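# Pack a grinder body into the open carton

## Task

Put a single grinder body inside the open carton, then open the gripper so the robot is no longer holding it.

## Robot and tools

Robot: two arms, left_arm and right_arm, each with a two-finger gripper. Base poses in the scene frame: left_arm at (+0.010, +0.235, 0) m with quat_wxyz (+0.999, 0, 0, -0.037); right_arm at (+0.023, -0.299, 0) m with quat_wxyz (+0.996, 0, 0, -0.088).

Frame: one shared scene frame. The origin sits on the table top midway between the arms. +z is up, +x reaches out over the table, and left_arm is on the +y side. The arm names do not match left or right in any image. The gripper's fingers point along its own +z axis and close along its own y axis. end_effector_position is the point between the finger pads, about 1 cm short of the tips. Reported hand positions can be slightly wrong, more so at long reach, and motions often finish a centimetre or more off target, usually too low.

Row format, used by both motion tools: one flat list of 16 numbers covering both arms. It is x, y, z, qw, qx, qy, qz, opening for left_arm, then the same eight for right_arm. x, y, z is an absolute gripper position in metres, in the scene frame. qw..qz is an absolute orientation quaternion, w first, in the scene frame. Opening runs from -1 (closed) to +1 (fully open, 0.094 m). Always send all 16 numbers, even if only one arm should move. To keep an arm still, repeat its full pose from the last result it reported before it was meant to stay put, plus its intended opening. To keep orientation fixed, reuse the same target quaternion every time rather than copying the slightly drifted reported one.

execute_actions(actions): a list of actions run in order. Each action is a table of up to 15 rows, and each row is one control step of 1/30 s. If an action has fewer than 15 rows, its last row repeats to fill the 15 steps, so every action lasts 0.5 s. An empty list changes nothing and just returns the state and images. Per-arm check: if any target sits more than 0.6 m from that gripper's current position along any of the gripper's own axes, the action is rejected for both arms. If an action is malformed, or the first action fails this check against the latest state, the whole call is rejected and nothing moves. At each step the controller limits the commanded pose to within 70 mm and 16 degrees of the measured pose, favours position over orientation, and stops at the last limited pose, so a distant target takes several actions.

move(target, speed, blocking): target is a single 16-number row of absolute poses. Each gripper follows a straight line to its pose and turns the shorter way. Both arms finish at the same moment. A move lasts 0.5 to 10 s and stops short if it needs longer. speed is the path's top speed in m/s, from 0.002 to 0.5, default 0.25. Turning is capped at twice that value in rad/s. The opening is applied at the start of the move. Paths do not avoid obstacles or the other arm, and the real gripper can lag, drift off the path, or overshoot the speed near full arm extension. Faster contact and targets set deeper past the contact point both push harder. With blocking=false you get a result after 0.5 s while motion continues. Until some result shows the move has ended, new moves and execute_actions are refused, so call wait or stop first. The result adds a move: line with the ending and the limits. done means at rest near the pose. off_target means not near it. moving means still in motion. held means a check blocked the final step. fault means the arm stopped. limits=paced means the sent pose was clipped. limits=held means some steps were blocked, and the arm may move very fast once they are released. The result also lists each gripper's distance to its pose. If the ending names only one arm, the other arm is done.

wait(seconds): 0 to 10 s. Arms hold their last commands and any running move keeps going. It returns early if that move ends.

stop(): brakes a running move to rest. The arm needs space to slow down, more at higher speed. The fingers carry on moving.

zoom_image(camera, region): a closer view of the newest image from cam_low (504x504), cam_left_wrist (616x616) or cam_right_wrist (616x616). region is [x0, y0, x1, y1] in pixels, with the top-left corner at (0,0), and at most 504x504.

read_manual(section): returns only the licence texts. finished_scene(scene): ends scene 1 or 2 for good. Only call it once the body is inside the carton and released, and it stays there.

Results: the state line gives each gripper's position and quat_wxyz. Hand target lines show the pose each arm is currently driving toward. grip_measured is the measured finger opening on the command scale, which may be off by up to about 1 mm. The last joint value gives the opening in metres. A pose unreachable line means the clearance check changed or blocked that arm's command. FAULT lines report arm stops. MOTOR HOT appears from 85 °C, and at 100 °C the arm goes limp and falls (OVER-TEMPERATURE FAULT). Holding a load heats the motors, even while you are thinking. Joint limits in rad: waist ±2.880, shoulder 0 to 3.142, elbow 0 to 3.019, wrist pitch -1.693 to 1.571, wrist yaw ±1.571, wrist roll ±2.094.

Gripping: to hold something, keep commanding an opening about 0.03 below grip_measured. A smaller margin grips more lightly. Pad force is roughly 50 to 62 N, and lower on very thin parts.

Sequence: look at the images to locate the grinder body and the carton. Approach with the gripper open, descend, close on the body, lift clear, carry it over the carton, lower it in, open the gripper, and back away.

Avoid: pushing anything off the table, dropping or slamming the part, pressing hard against surfaces, and letting the arms collide. Brief outside tugs on the held part or nudges to loose objects can happen, so hold firmly. The simulation keeps running while you think, with arms holding their last commands. Shorter robot time, smooth motion and low effort are better.

Each tool is called after "Emit:" as name(argument=value, ...), one argument or row to a line, values as JSON.

## Session

Emit:
execute_actions(
  actions=[],
)

Scene clock: 0.00 s.
left_arm: end_effector_position=(+0.1236, -0.1232, +0.3706) grip_measured=+1.000 end_effector_quat_wxyz=(+0.464, +0.694, +0.548, +0.046) | right_arm: end_effector_position=(+0.3835, -0.6904, +0.3073) grip_measured=+1.000 end_effector_quat_wxyz=(+0.637, +0.143, +0.714, -0.255)
Joint positions: left_arm=[-1.435  0.852  1.001 -0.881 -0.565  0.554  0.094] | right_arm=[-0.764  1.239  0.723  0.452 -0.361 -0.205  0.094]
Joint velocities: left_arm=[-0.024 -0.015 -0.002 -0.012 -0.037  0.007  0.   ] | right_arm=[ 0.005  0.005  0.002  0.017 -0.022  0.007  0.   ]
Motor temperatures (°C, as the motors report them): left_arm=[17 18 18 16 18 18] | right_arm=[17 20 17 19 20 19]
Hand target (left_arm): +0.124, -0.126, +0.385; +0.474, +0.688, +0.548, +0.039
Hand target (right_arm): +0.386, -0.694, +0.323; +0.645, +0.137, +0.704, -0.262

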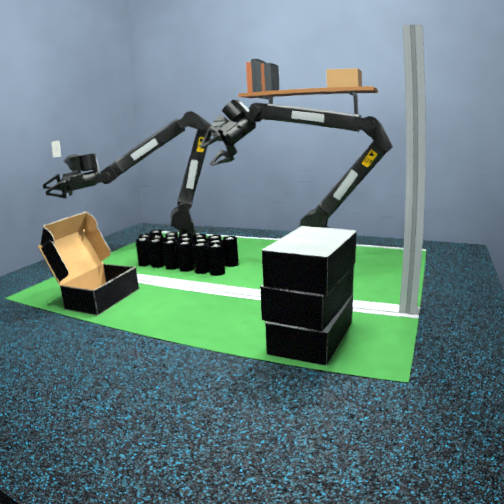

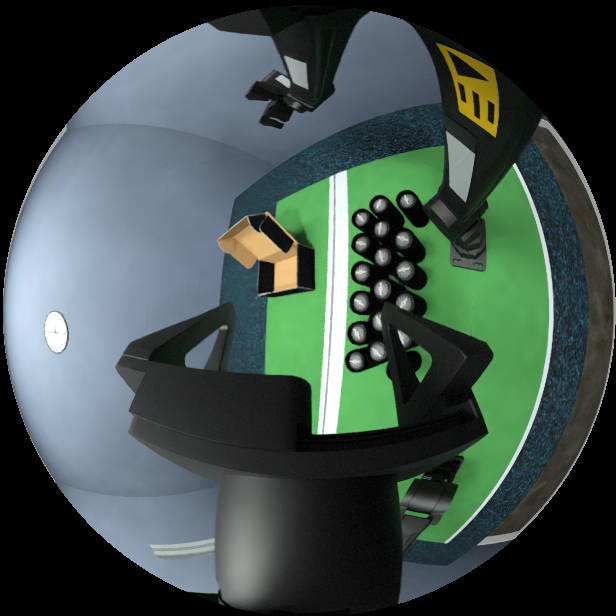

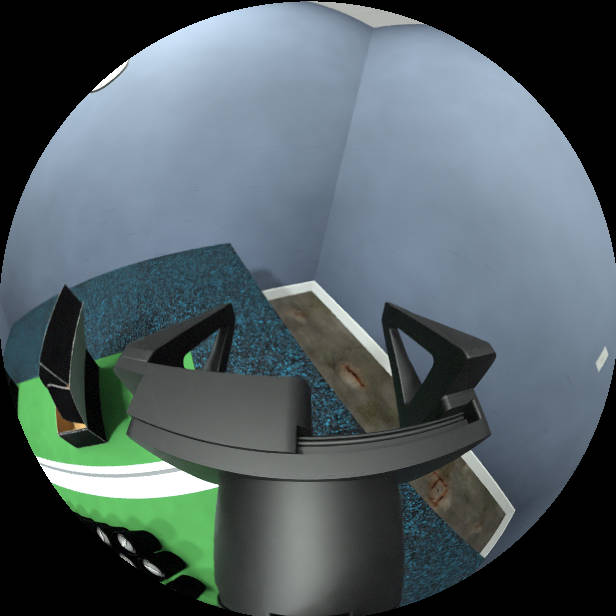

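Cylinder about y≈-0.035.

Emit:
move(
  target=[0.25,0.06,0.13,0.406,0.579,0.579,-0.406,0.5,0.3835,-0.6904,0.3073,0.637,0.143,0.714,-0.255,1],
)

Emit:
move(
  target=[0.257,0.02,0.06,0.406,0.579,0.579,-0.406,0.5,0.3835,-0.6904,0.3073,0.637,0.143,0.714,-0.255,1],
  speed=0.1,
)

Scene clock: 4.23 s.
left_arm: end_effector_position=(+0.2261, +0.0589, +0.1259) grip_measured=+0.503 end_effector_quat_wxyz=(+0.410, +0.559, +0.581, -0.426) | right_arm: end_effector_position=(+0.3835, -0.6904, +0.3073) grip_measured=+1.000 end_effector_quat_wxyz=(+0.637, +0.143, +0.714, -0.255)
Joint positions: left_arm=[ 0.021  1.111  0.399 -0.689  1.261  1.354  0.071] | right_arm=[-0.764  1.239  0.723  0.452 -0.361 -0.205  0.094]
Joint velocities: left_arm=[ 0.005 -0.024  0.012 -0.007 -0.037  0.037 -0.   ] | right_arm=[-0.005 -0.005  0.017  0.002 -0.007  0.022  0.   ]
Motor temperatures (°C, as the motors report them): left_arm=[17 18 19 16 18 18] | right_arm=[17 20 18 19 20 19]
Hand target (left_arm): +0.242, +0.059, +0.138; +0.420, +0.564, +0.575, -0.418
Hand target (right_arm): +0.384, -0.690, +0.307; +0.637, +0.143, +0.714, -0.255
Off the commanded pose (left_arm): 0.024 m, 3 deg.
Off the commanded pose (right_arm): 0.000 m, 0 deg.
move: off_target (left_arm)

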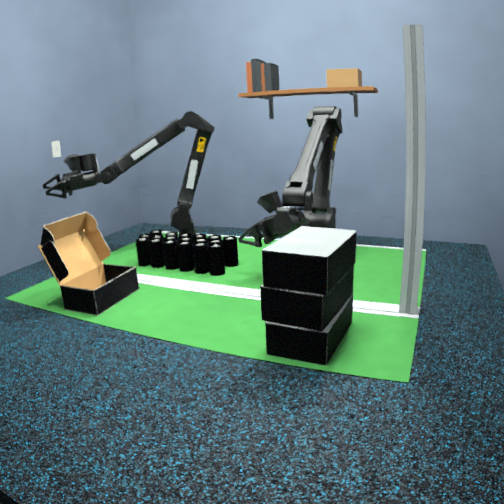

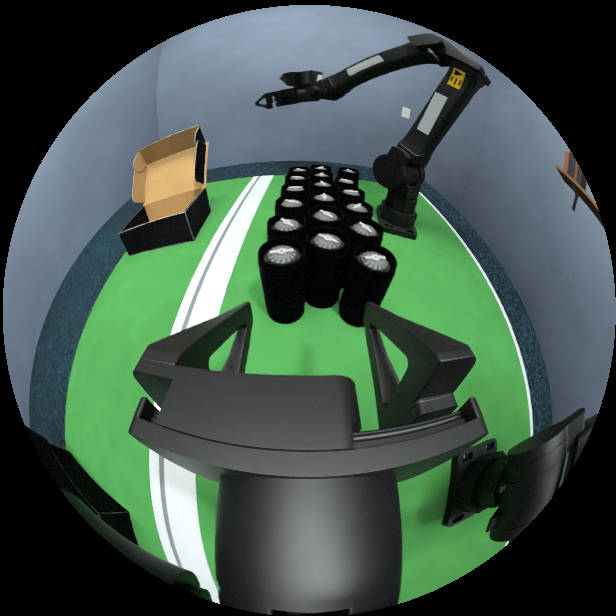

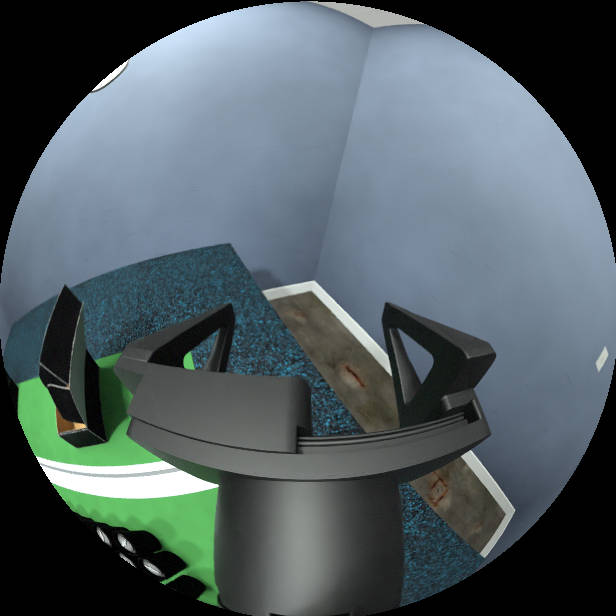

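Scene clock: 5.50 s.
left_arm: end_effector_position=(+0.2598, +0.0236, +0.0631) grip_measured=+0.503 end_effector_quat_wxyz=(+0.406, +0.582, +0.578, -0.404) | right_arm: end_effector_position=(+0.3835, -0.6904, +0.3073) grip_measured=+1.000 end_effector_quat_wxyz=(+0.637, +0.143, +0.714, -0.255)
Joint positions: left_arm=[-0.12   1.399  0.369 -0.057  1.171  1.058  0.071] | right_arm=[-0.764  1.239  0.723  0.452 -0.361 -0.205  0.094]
Joint velocities: left_arm=[ 0.005 -0.005  0.002  0.017 -0.007 -0.022  0.001] | right_arm=[-0.015 -0.005 -0.012 -0.012  0.007 -0.051  0.   ]
Motor temperatures (°C, as the motors report them): left_arm=[17 18 19 16 18 18] | right_arm=[17 20 18 19 20 19]
Hand target (left_arm): +0.256, +0.022, +0.060; +0.403, +0.582, +0.579, -0.406
Hand target (right_arm): +0.384, -0.690, +0.307; +0.637, +0.143, +0.714, -0.255
Off the commanded pose (left_arm): 0.005 m, 0 deg.
Off the commanded pose (right_arm): 0.000 m, 0 deg.
move: done

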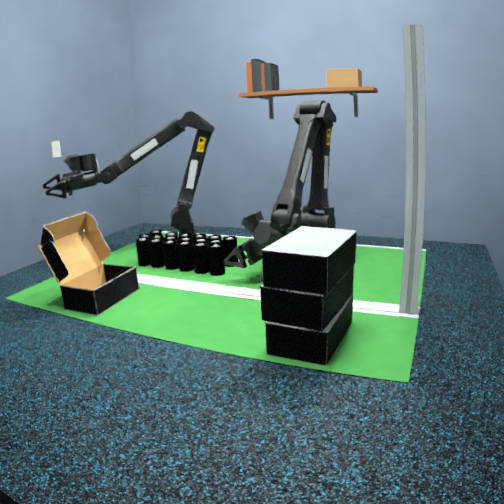

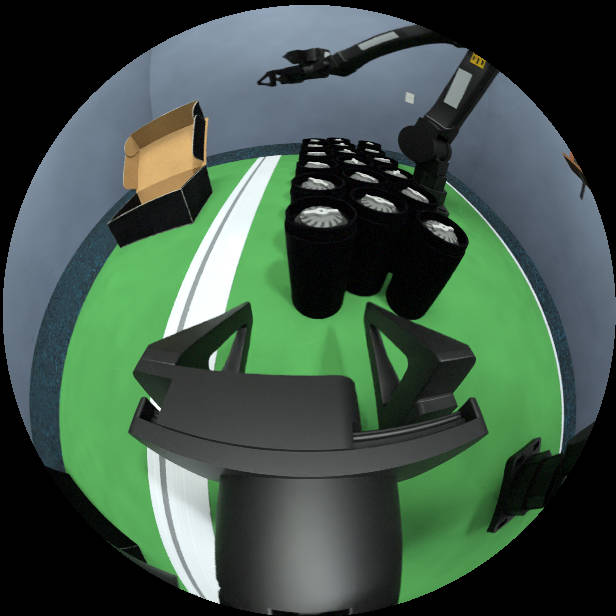

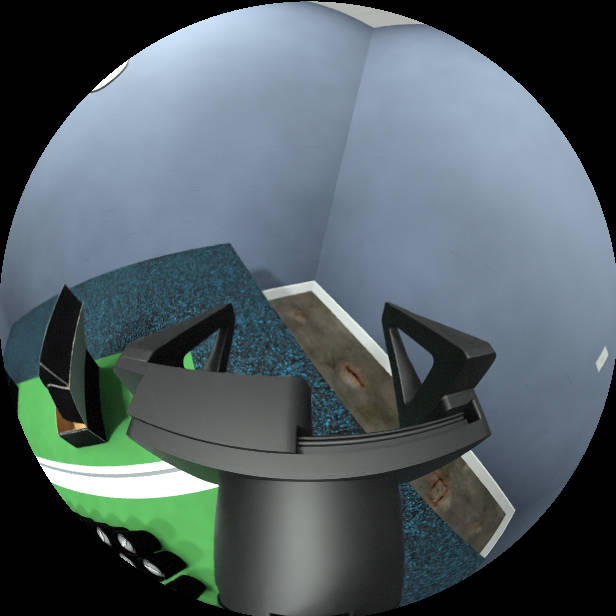

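Centre ≈ (0.251,-0.039).

Emit:
move(
  target=[0.25,-0.049,0.053,0.406,0.579,0.579,-0.406,0.5,0.3835,-0.6904,0.3073,0.637,0.143,0.714,-0.255,1],
  speed=0.06,
)

Scene clock: 8.17 s.
left_arm: end_effector_position=(+0.2594, -0.0431, +0.0559) grip_measured=+0.502 end_effector_quat_wxyz=(+0.409, +0.581, +0.582, -0.396) | right_arm: end_effector_position=(+0.3835, -0.6904, +0.3073) grip_measured=+1.000 end_effector_quat_wxyz=(+0.637, +0.143, +0.714, -0.255)
Joint positions: left_arm=[-0.366  1.496  0.344  0.449  0.997  0.635  0.071] | right_arm=[-0.764  1.239  0.723  0.452 -0.361 -0.205  0.094]
Joint velocities: left_arm=[-0.005 -0.005 -0.002  0.007  0.022 -0.095 -0.   ] | right_arm=[-0.034 -0.024 -0.017  0.002 -0.051 -0.022  0.   ]
Motor temperatures (°C, as the motors report them): left_arm=[17 18 19 16 18 18] | right_arm=[17 20 18 19 20 19]
Hand target (left_arm): +0.251, -0.047, +0.052; +0.401, +0.583, +0.580, -0.404
Hand target (right_arm): +0.384, -0.690, +0.307; +0.637, +0.143, +0.714, -0.255
Off the commanded pose (left_arm): 0.011 m, 1 deg.
Off the commanded pose (right_arm): 0.000 m, 0 deg.
move: off_target (left_arm)

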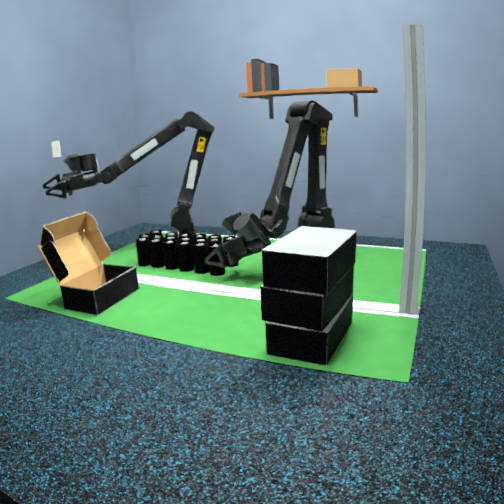

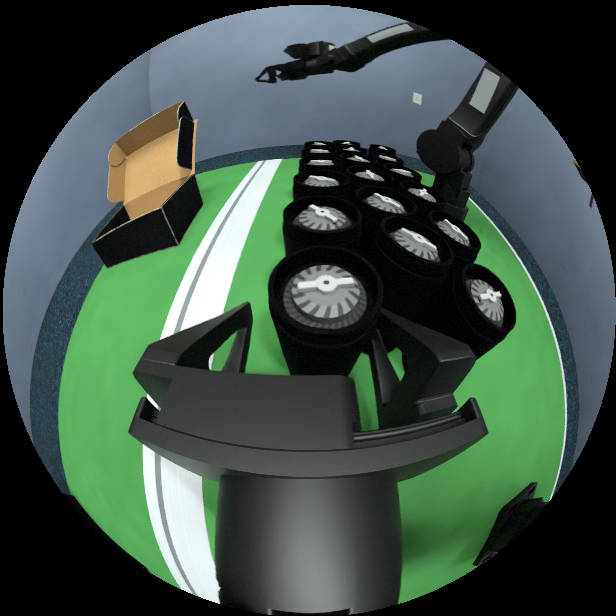

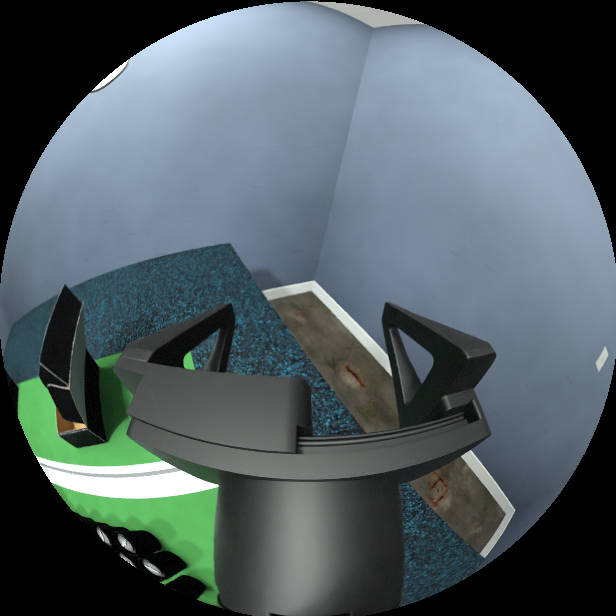

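Emit:
execute_actions(
  actions=[
    [[0.248,-0.049,0.053,0.406,0.579,0.579,-0.406,0.0,0.3835,-0.6904,0.3073,0.637,0.143,0.714,-0.255,1]],
  ],
)

Emit:
move(
  target=[0.285,-0.035,0.2,0.406,0.579,0.579,-0.406,0,0.3835,-0.6904,0.3073,0.637,0.143,0.714,-0.255,1],
  speed=0.15,
)

Emit:
move(
  target=[0.55,-0.265,0.17,-0.05,0.005,0.993,-0.104,0,0.3835,-0.6904,0.3073,0.637,0.143,0.714,-0.255,1],
)

Scene clock: 10.63 s.
left_arm: end_effector_position=(+0.2555, -0.0457, +0.0561) grip_measured=+0.043 end_effector_quat_wxyz=(+0.411, +0.578, +0.581, -0.398) | right_arm: end_effector_position=(+0.3835, -0.6904, +0.3073) grip_measured=+1.000 end_effector_quat_wxyz=(+0.637, +0.143, +0.714, -0.255)
Joint positions: left_arm=[-0.381  1.499  0.332  0.489  0.988  0.606  0.049] | right_arm=[-0.764  1.239  0.723  0.452 -0.361 -0.205  0.094]
Joint velocities: left_arm=[-0.005 -0.005  0.022  0.007 -0.007 -0.037  0.001] | right_arm=[-0.015  0.005  0.002 -0.007 -0.007  0.037  0.   ]
Motor temperatures (°C, as the motors report them): left_arm=[17 18 19 16 18 18] | right_arm=[17 21 18 19 20 19]
Hand target (left_arm): +0.248, -0.049, +0.053; +0.406, +0.579, +0.579, -0.406
Hand target (right_arm): +0.384, -0.690, +0.307; +0.637, +0.143, +0.714, -0.255
Off the commanded pose (left_arm): 0.009 m, 1 deg.
Off the commanded pose (right_arm): 0.000 m, 0 deg.

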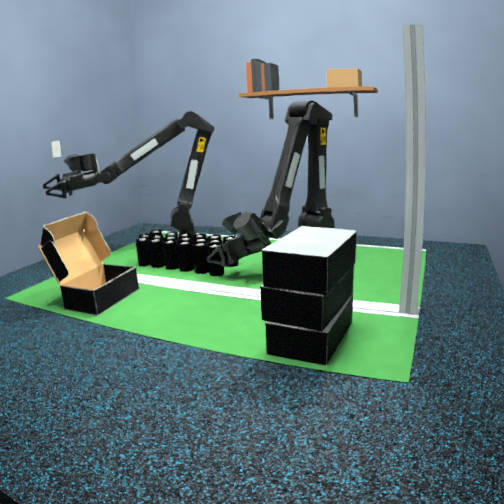

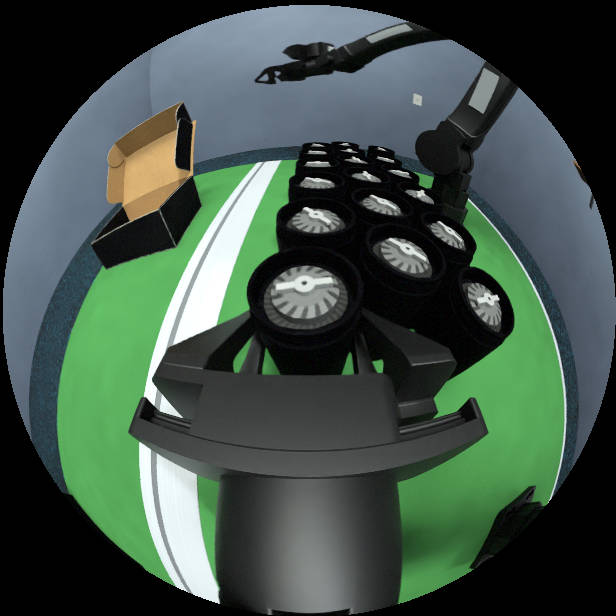

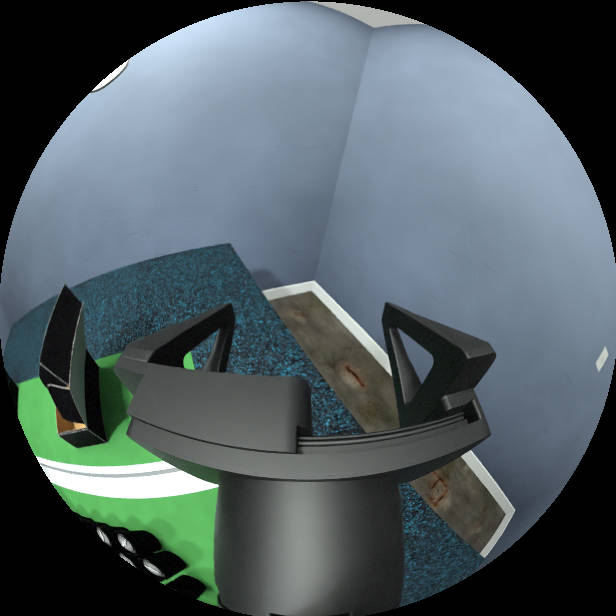

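Scene clock: 12.00 s.
left_arm: end_effector_position=(+0.2671, -0.0309, +0.1700) grip_measured=+0.043 end_effector_quat_wxyz=(+0.381, +0.570, +0.596, -0.417) | right_arm: end_effector_position=(+0.3835, -0.6904, +0.3073) grip_measured=+1.000 end_effector_quat_wxyz=(+0.637, +0.143, +0.714, -0.255)
Joint positions: left_arm=[-0.308  1.111  0.519 -0.243  1.06   0.699  0.049] | right_arm=[-0.764  1.239  0.723  0.452 -0.361 -0.205  0.094]
Joint velocities: left_arm=[ 0.005 -0.015  0.002 -0.022 -0.037  0.066  0.   ] | right_arm=[-0.015 -0.005 -0.012 -0.012 -0.037 -0.051  0.   ]
Motor temperatures (°C, as the motors report them): left_arm=[17 18 20 16 18 18] | right_arm=[17 21 19 19 20 19]
Hand target (left_arm): +0.285, -0.035, +0.198; +0.407, +0.578, +0.579, -0.407
Hand target (right_arm): +0.384, -0.690, +0.307; +0.637, +0.143, +0.714, -0.255
Off the commanded pose (left_arm): 0.035 m, 4 deg.
Off the commanded pose (right_arm): 0.000 m, 0 deg.
move: off_target (left_arm)

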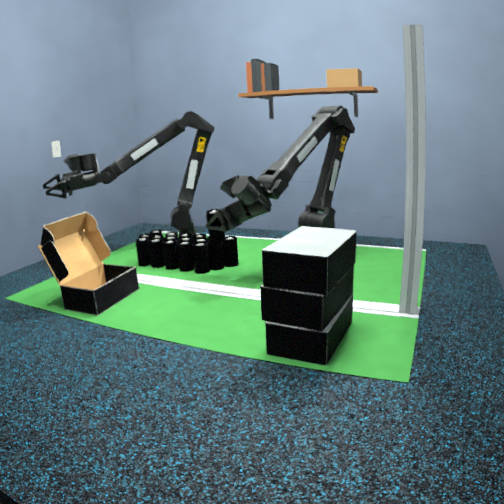

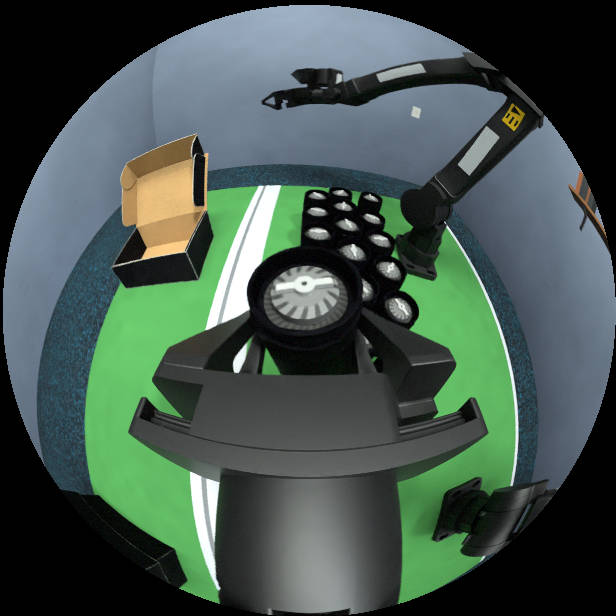

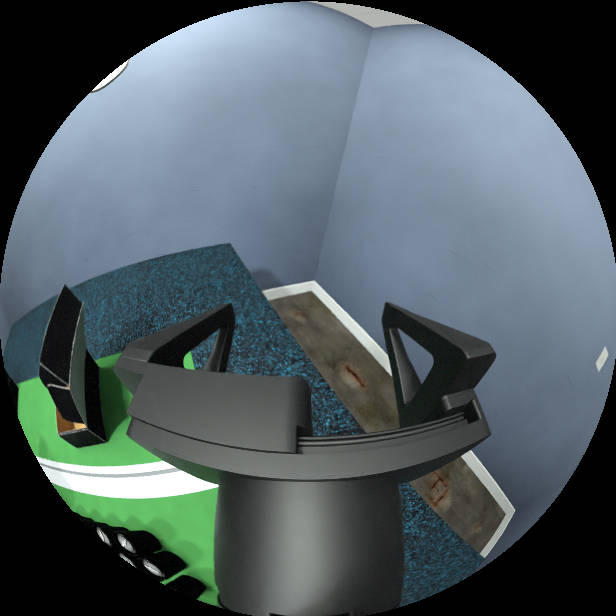

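Scene clock: 16.17 s.
left_arm: end_effector_position=(+0.5514, -0.2469, +0.1421) grip_measured=+0.041 end_effector_quat_wxyz=(-0.074, -0.002, +0.993, -0.089) | right_arm: end_effector_position=(+0.3835, -0.6904, +0.3073) grip_measured=+1.000 end_effector_quat_wxyz=(+0.637, +0.143, +0.714, -0.255)
Joint positions: left_arm=[-0.597  2.393  2.51  -1.693  0.233 -0.675  0.049] | right_arm=[-0.764  1.239  0.723  0.452 -0.361 -0.205  0.094]
Joint velocities: left_arm=[-0.005  0.005  0.027  0.002 -0.066 -0.125 -0.   ] | right_arm=[-0.005  0.005  0.007 -0.002  0.037 -0.051  0.   ]
Motor temperatures (°C, as the motors report them): left_arm=[17 18 22 16 18 18] | right_arm=[17 21 19 19 20 19]
Hand target (left_arm): +0.554, -0.259, +0.172; -0.051, +0.003, +0.993, -0.108
Hand target (right_arm): +0.384, -0.690, +0.307; +0.637, +0.143, +0.714, -0.255
Off the commanded pose (left_arm): 0.033 m, 3 deg.
Off the commanded pose (right_arm): 0.000 m, 0 deg.
joint sent to its limit (left arm) — the command would take joint 4 (wrist pitch) past its lower limit, so that joint was sent only as far as its limit.
move: off_target (left_arm)

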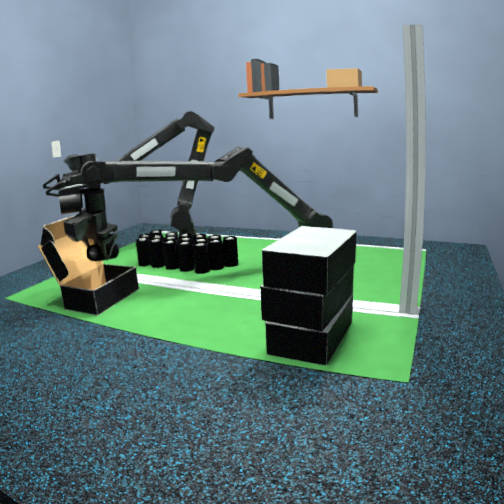

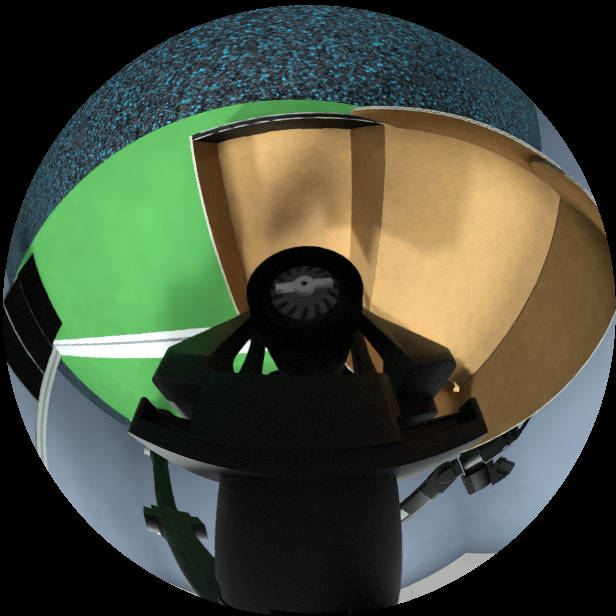

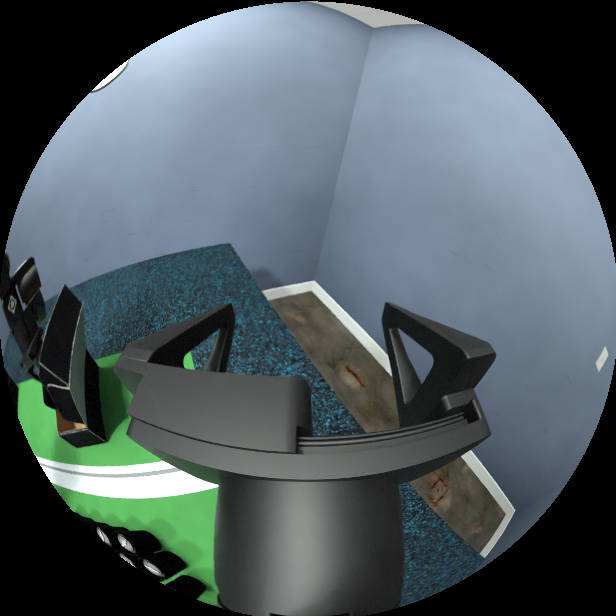

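Emit:
move(
  target=[0.55,-0.265,0.045,-0.1,0.01,0.99,-0.104,0,0.3835,-0.6904,0.3073,0.637,0.143,0.714,-0.255,1],
  speed=0.06,
)

Scene clock: 19.47 s.
left_arm: end_effector_position=(+0.5512, -0.2577, +0.0465) grip_measured=+0.041 end_effector_quat_wxyz=(-0.103, +0.002, +0.990, -0.098) | right_arm: end_effector_position=(+0.3835, -0.6904, +0.3073) grip_measured=+1.000 end_effector_quat_wxyz=(+0.637, +0.143, +0.714, -0.255)
Joint positions: left_arm=[-0.597  2.463  2.385 -1.533  0.284 -0.662  0.049] | right_arm=[-0.764  1.239  0.723  0.452 -0.361 -0.205  0.094]
Joint velocities: left_arm=[-0.005  0.005 -0.022 -0.027 -0.022 -0.022 -0.001] | right_arm=[ 0.005 -0.015 -0.002  0.002 -0.022 -0.007  0.   ]
Motor temperatures (°C, as the motors report them): left_arm=[17 19 22 16 18 18] | right_arm=[17 21 19 19 20 19]
Hand target (left_arm): +0.550, -0.265, +0.045; -0.100, +0.010, +0.989, -0.104
Hand target (right_arm): +0.384, -0.690, +0.307; +0.637, +0.143, +0.714, -0.255
Off the commanded pose (left_arm): 0.008 m, 1 deg.
Off the commanded pose (right_arm): 0.000 m, 0 deg.
move: done

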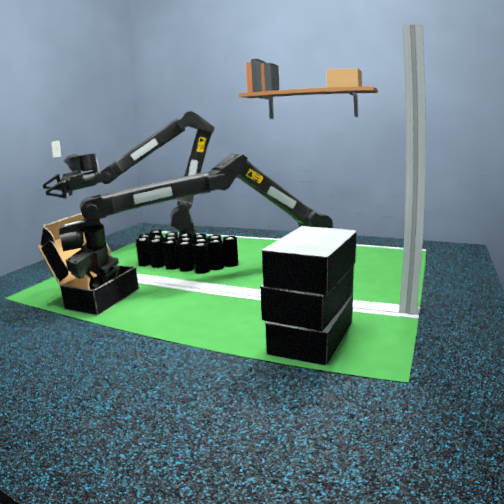

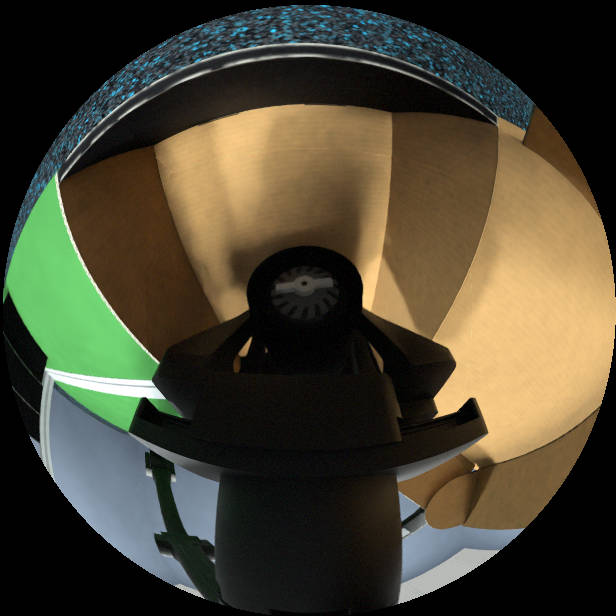

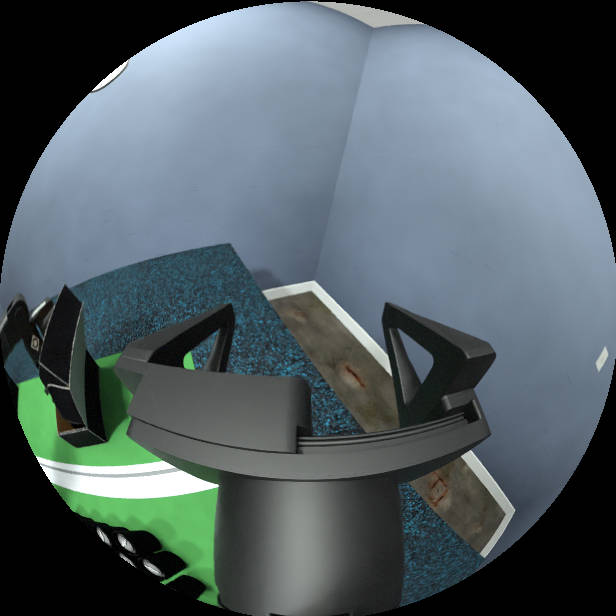

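Emit:
move(
  target=[0.545,-0.265,0.026,-0.125,0.01,0.987,-0.104,0,0.3835,-0.6904,0.3073,0.637,0.143,0.714,-0.255,1],
  speed=0.03,
)

Emit:
execute_actions(
  actions=[
    [[0.545,-0.265,0.028,-0.125,0.01,0.987,-0.104,0.35,0.3835,-0.6904,0.3073,0.637,0.143,0.714,-0.255,1]],
  ],
)

Emit:
move(
  target=[0.54,-0.245,0.15,-0.05,0.005,0.993,-0.104,0.35,0.3835,-0.6904,0.3073,0.637,0.143,0.714,-0.255,1],
  speed=0.15,
)

Scene clock: 22.37 s.
left_arm: end_effector_position=(+0.5465, -0.2609, +0.0339) grip_measured=+0.041 end_effector_quat_wxyz=(-0.121, +0.004, +0.987, -0.106) | right_arm: end_effector_position=(+0.3835, -0.6904, +0.3073) grip_measured=+1.000 end_effector_quat_wxyz=(+0.637, +0.143, +0.714, -0.255)
Joint positions: left_arm=[-0.597  2.484  2.385 -1.533  0.317 -0.654  0.049] | right_arm=[-0.764  1.239  0.723  0.452 -0.361 -0.205  0.094]
Joint velocities: left_arm=[ 0.005  0.005 -0.002  0.012  0.022  0.022 -0.001] | right_arm=[-0.005 -0.005  0.002 -0.007  0.037  0.022  0.   ]
Motor temperatures (°C, as the motors report them): left_arm=[17 19 22 16 18 18] | right_arm=[17 21 19 19 20 19]
Hand target (left_arm): +0.545, -0.265, +0.026; -0.125, +0.010, +0.987, -0.104
Hand target (right_arm): +0.384, -0.690, +0.307; +0.637, +0.143, +0.714, -0.255
Off the commanded pose (left_arm): 0.009 m, 1 deg.
Off the commanded pose (right_arm): 0.000 m, 0 deg.
move: done

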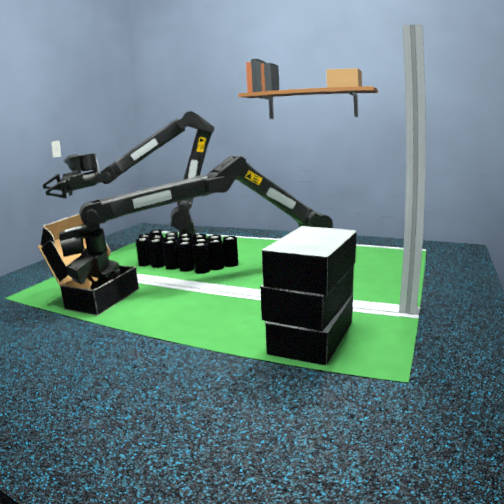

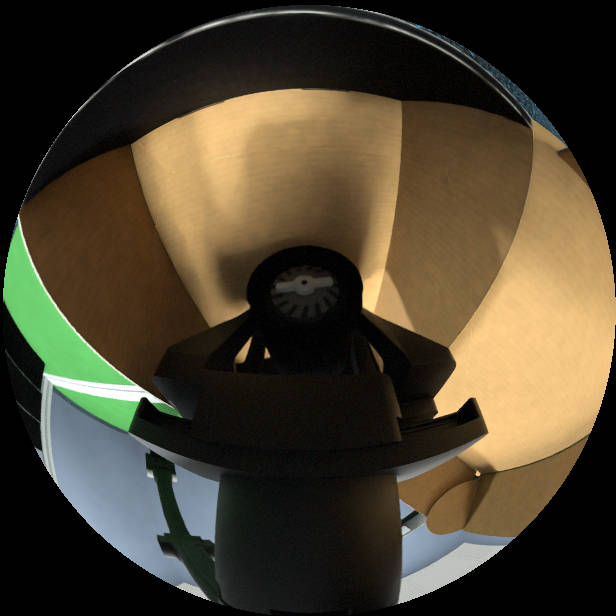

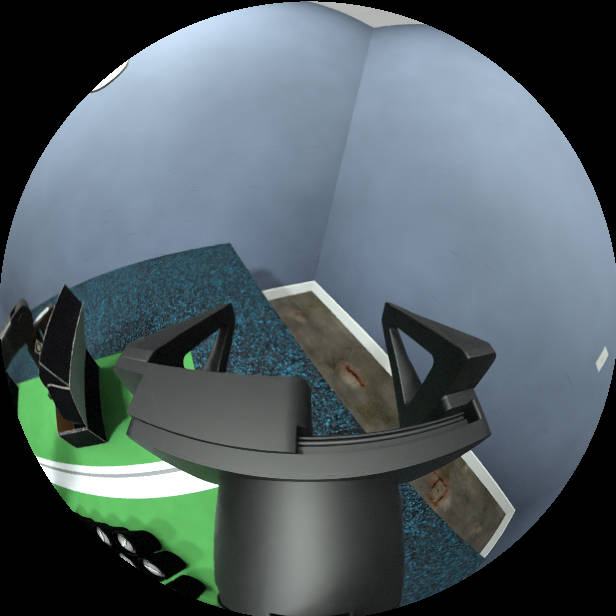

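Scene clock: 22.87 s.
left_arm: end_effector_position=(+0.5465, -0.2609, +0.0339) grip_measured=+0.347 end_effector_quat_wxyz=(-0.121, +0.005, +0.987, -0.106) | right_arm: end_effector_position=(+0.3835, -0.6904, +0.3073) grip_measured=+1.000 end_effector_quat_wxyz=(+0.637, +0.143, +0.714, -0.255)
Joint positions: left_arm=[-0.597  2.484  2.385 -1.533  0.317 -0.652  0.063] | right_arm=[-0.764  1.239  0.723  0.452 -0.361 -0.205  0.094]
Joint velocities: left_arm=[-0.005 -0.015 -0.002  0.007  0.022 -0.007 -0.   ] | right_arm=[-0.024 -0.015  0.007  0.012  0.066  0.007  0.   ]
Motor temperatures (°C, as the motors report them): left_arm=[17 20 23 16 18 18] | right_arm=[17 21 19 19 20 19]
Hand target (left_arm): +0.545, -0.265, +0.028; -0.125, +0.010, +0.987, -0.104
Hand target (right_arm): +0.384, -0.690, +0.307; +0.637, +0.143, +0.714, -0.255
Off the commanded pose (left_arm): 0.007 m, 1 deg.
Off the commanded pose (right_arm): 0.000 m, 0 deg.

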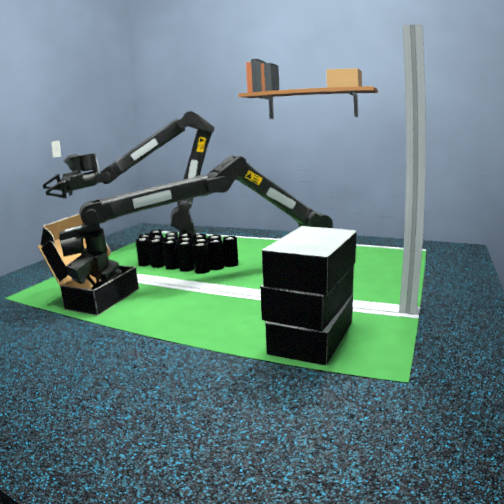

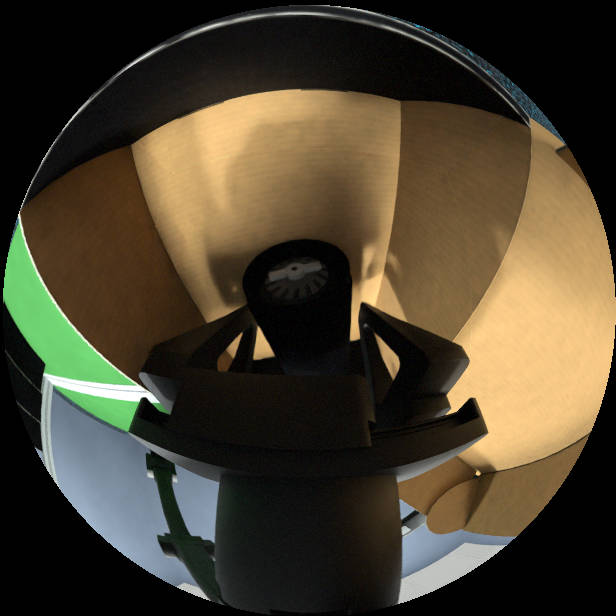

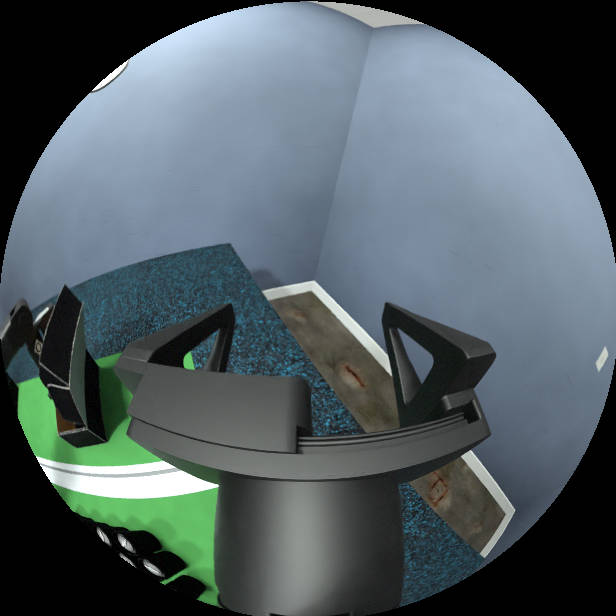

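Scene clock: 24.03 s.
left_arm: end_effector_position=(+0.5484, -0.2431, +0.1576) grip_measured=+0.347 end_effector_quat_wxyz=(-0.038, +0.006, +0.993, -0.113) | right_arm: end_effector_position=(+0.3835, -0.6904, +0.3073) grip_measured=+1.000 end_effector_quat_wxyz=(+0.637, +0.143, +0.714, -0.255)
Joint positions: left_arm=[-0.597  2.273  2.332 -1.549  0.226 -0.668  0.063] | right_arm=[-0.764  1.239  0.723  0.452 -0.361 -0.205  0.094]
Joint velocities: left_arm=[-0.015 -0.005  0.007  0.002 -0.11   0.007  0.   ] | right_arm=[-0.005 -0.005 -0.007 -0.007  0.037 -0.007  0.   ]
Motor temperatures (°C, as the motors report them): left_arm=[17 20 22 16 18 18] | right_arm=[17 21 19 19 20 19]
Hand target (left_arm): +0.540, -0.245, +0.149; -0.050, +0.006, +0.993, -0.103
Hand target (right_arm): +0.384, -0.690, +0.307; +0.637, +0.143, +0.714, -0.255
Off the commanded pose (left_arm): 0.011 m, 2 deg.
Off the commanded pose (right_arm): 0.000 m, 0 deg.
move: off_target (left_arm)

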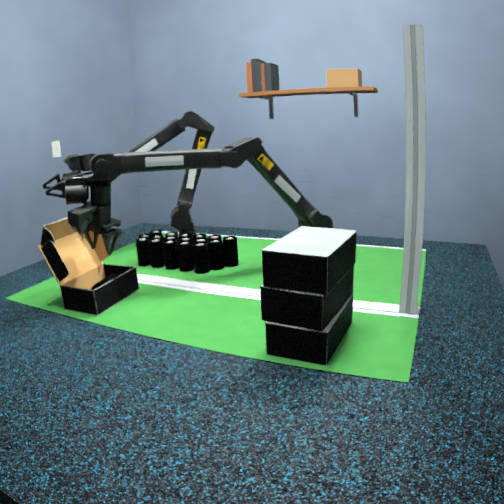

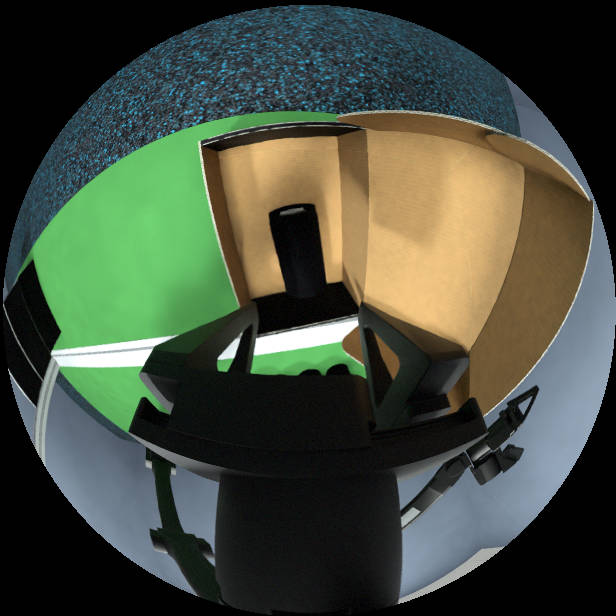

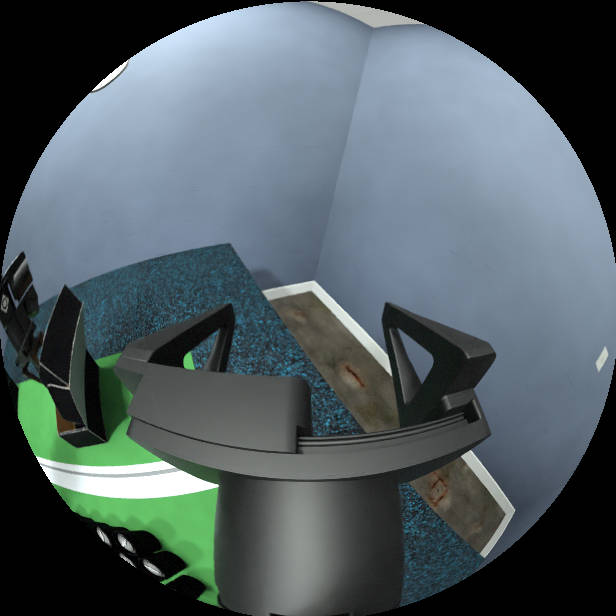

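Emit:
finished_scene(
  scene=2,
)

The scene is finished: the task was done.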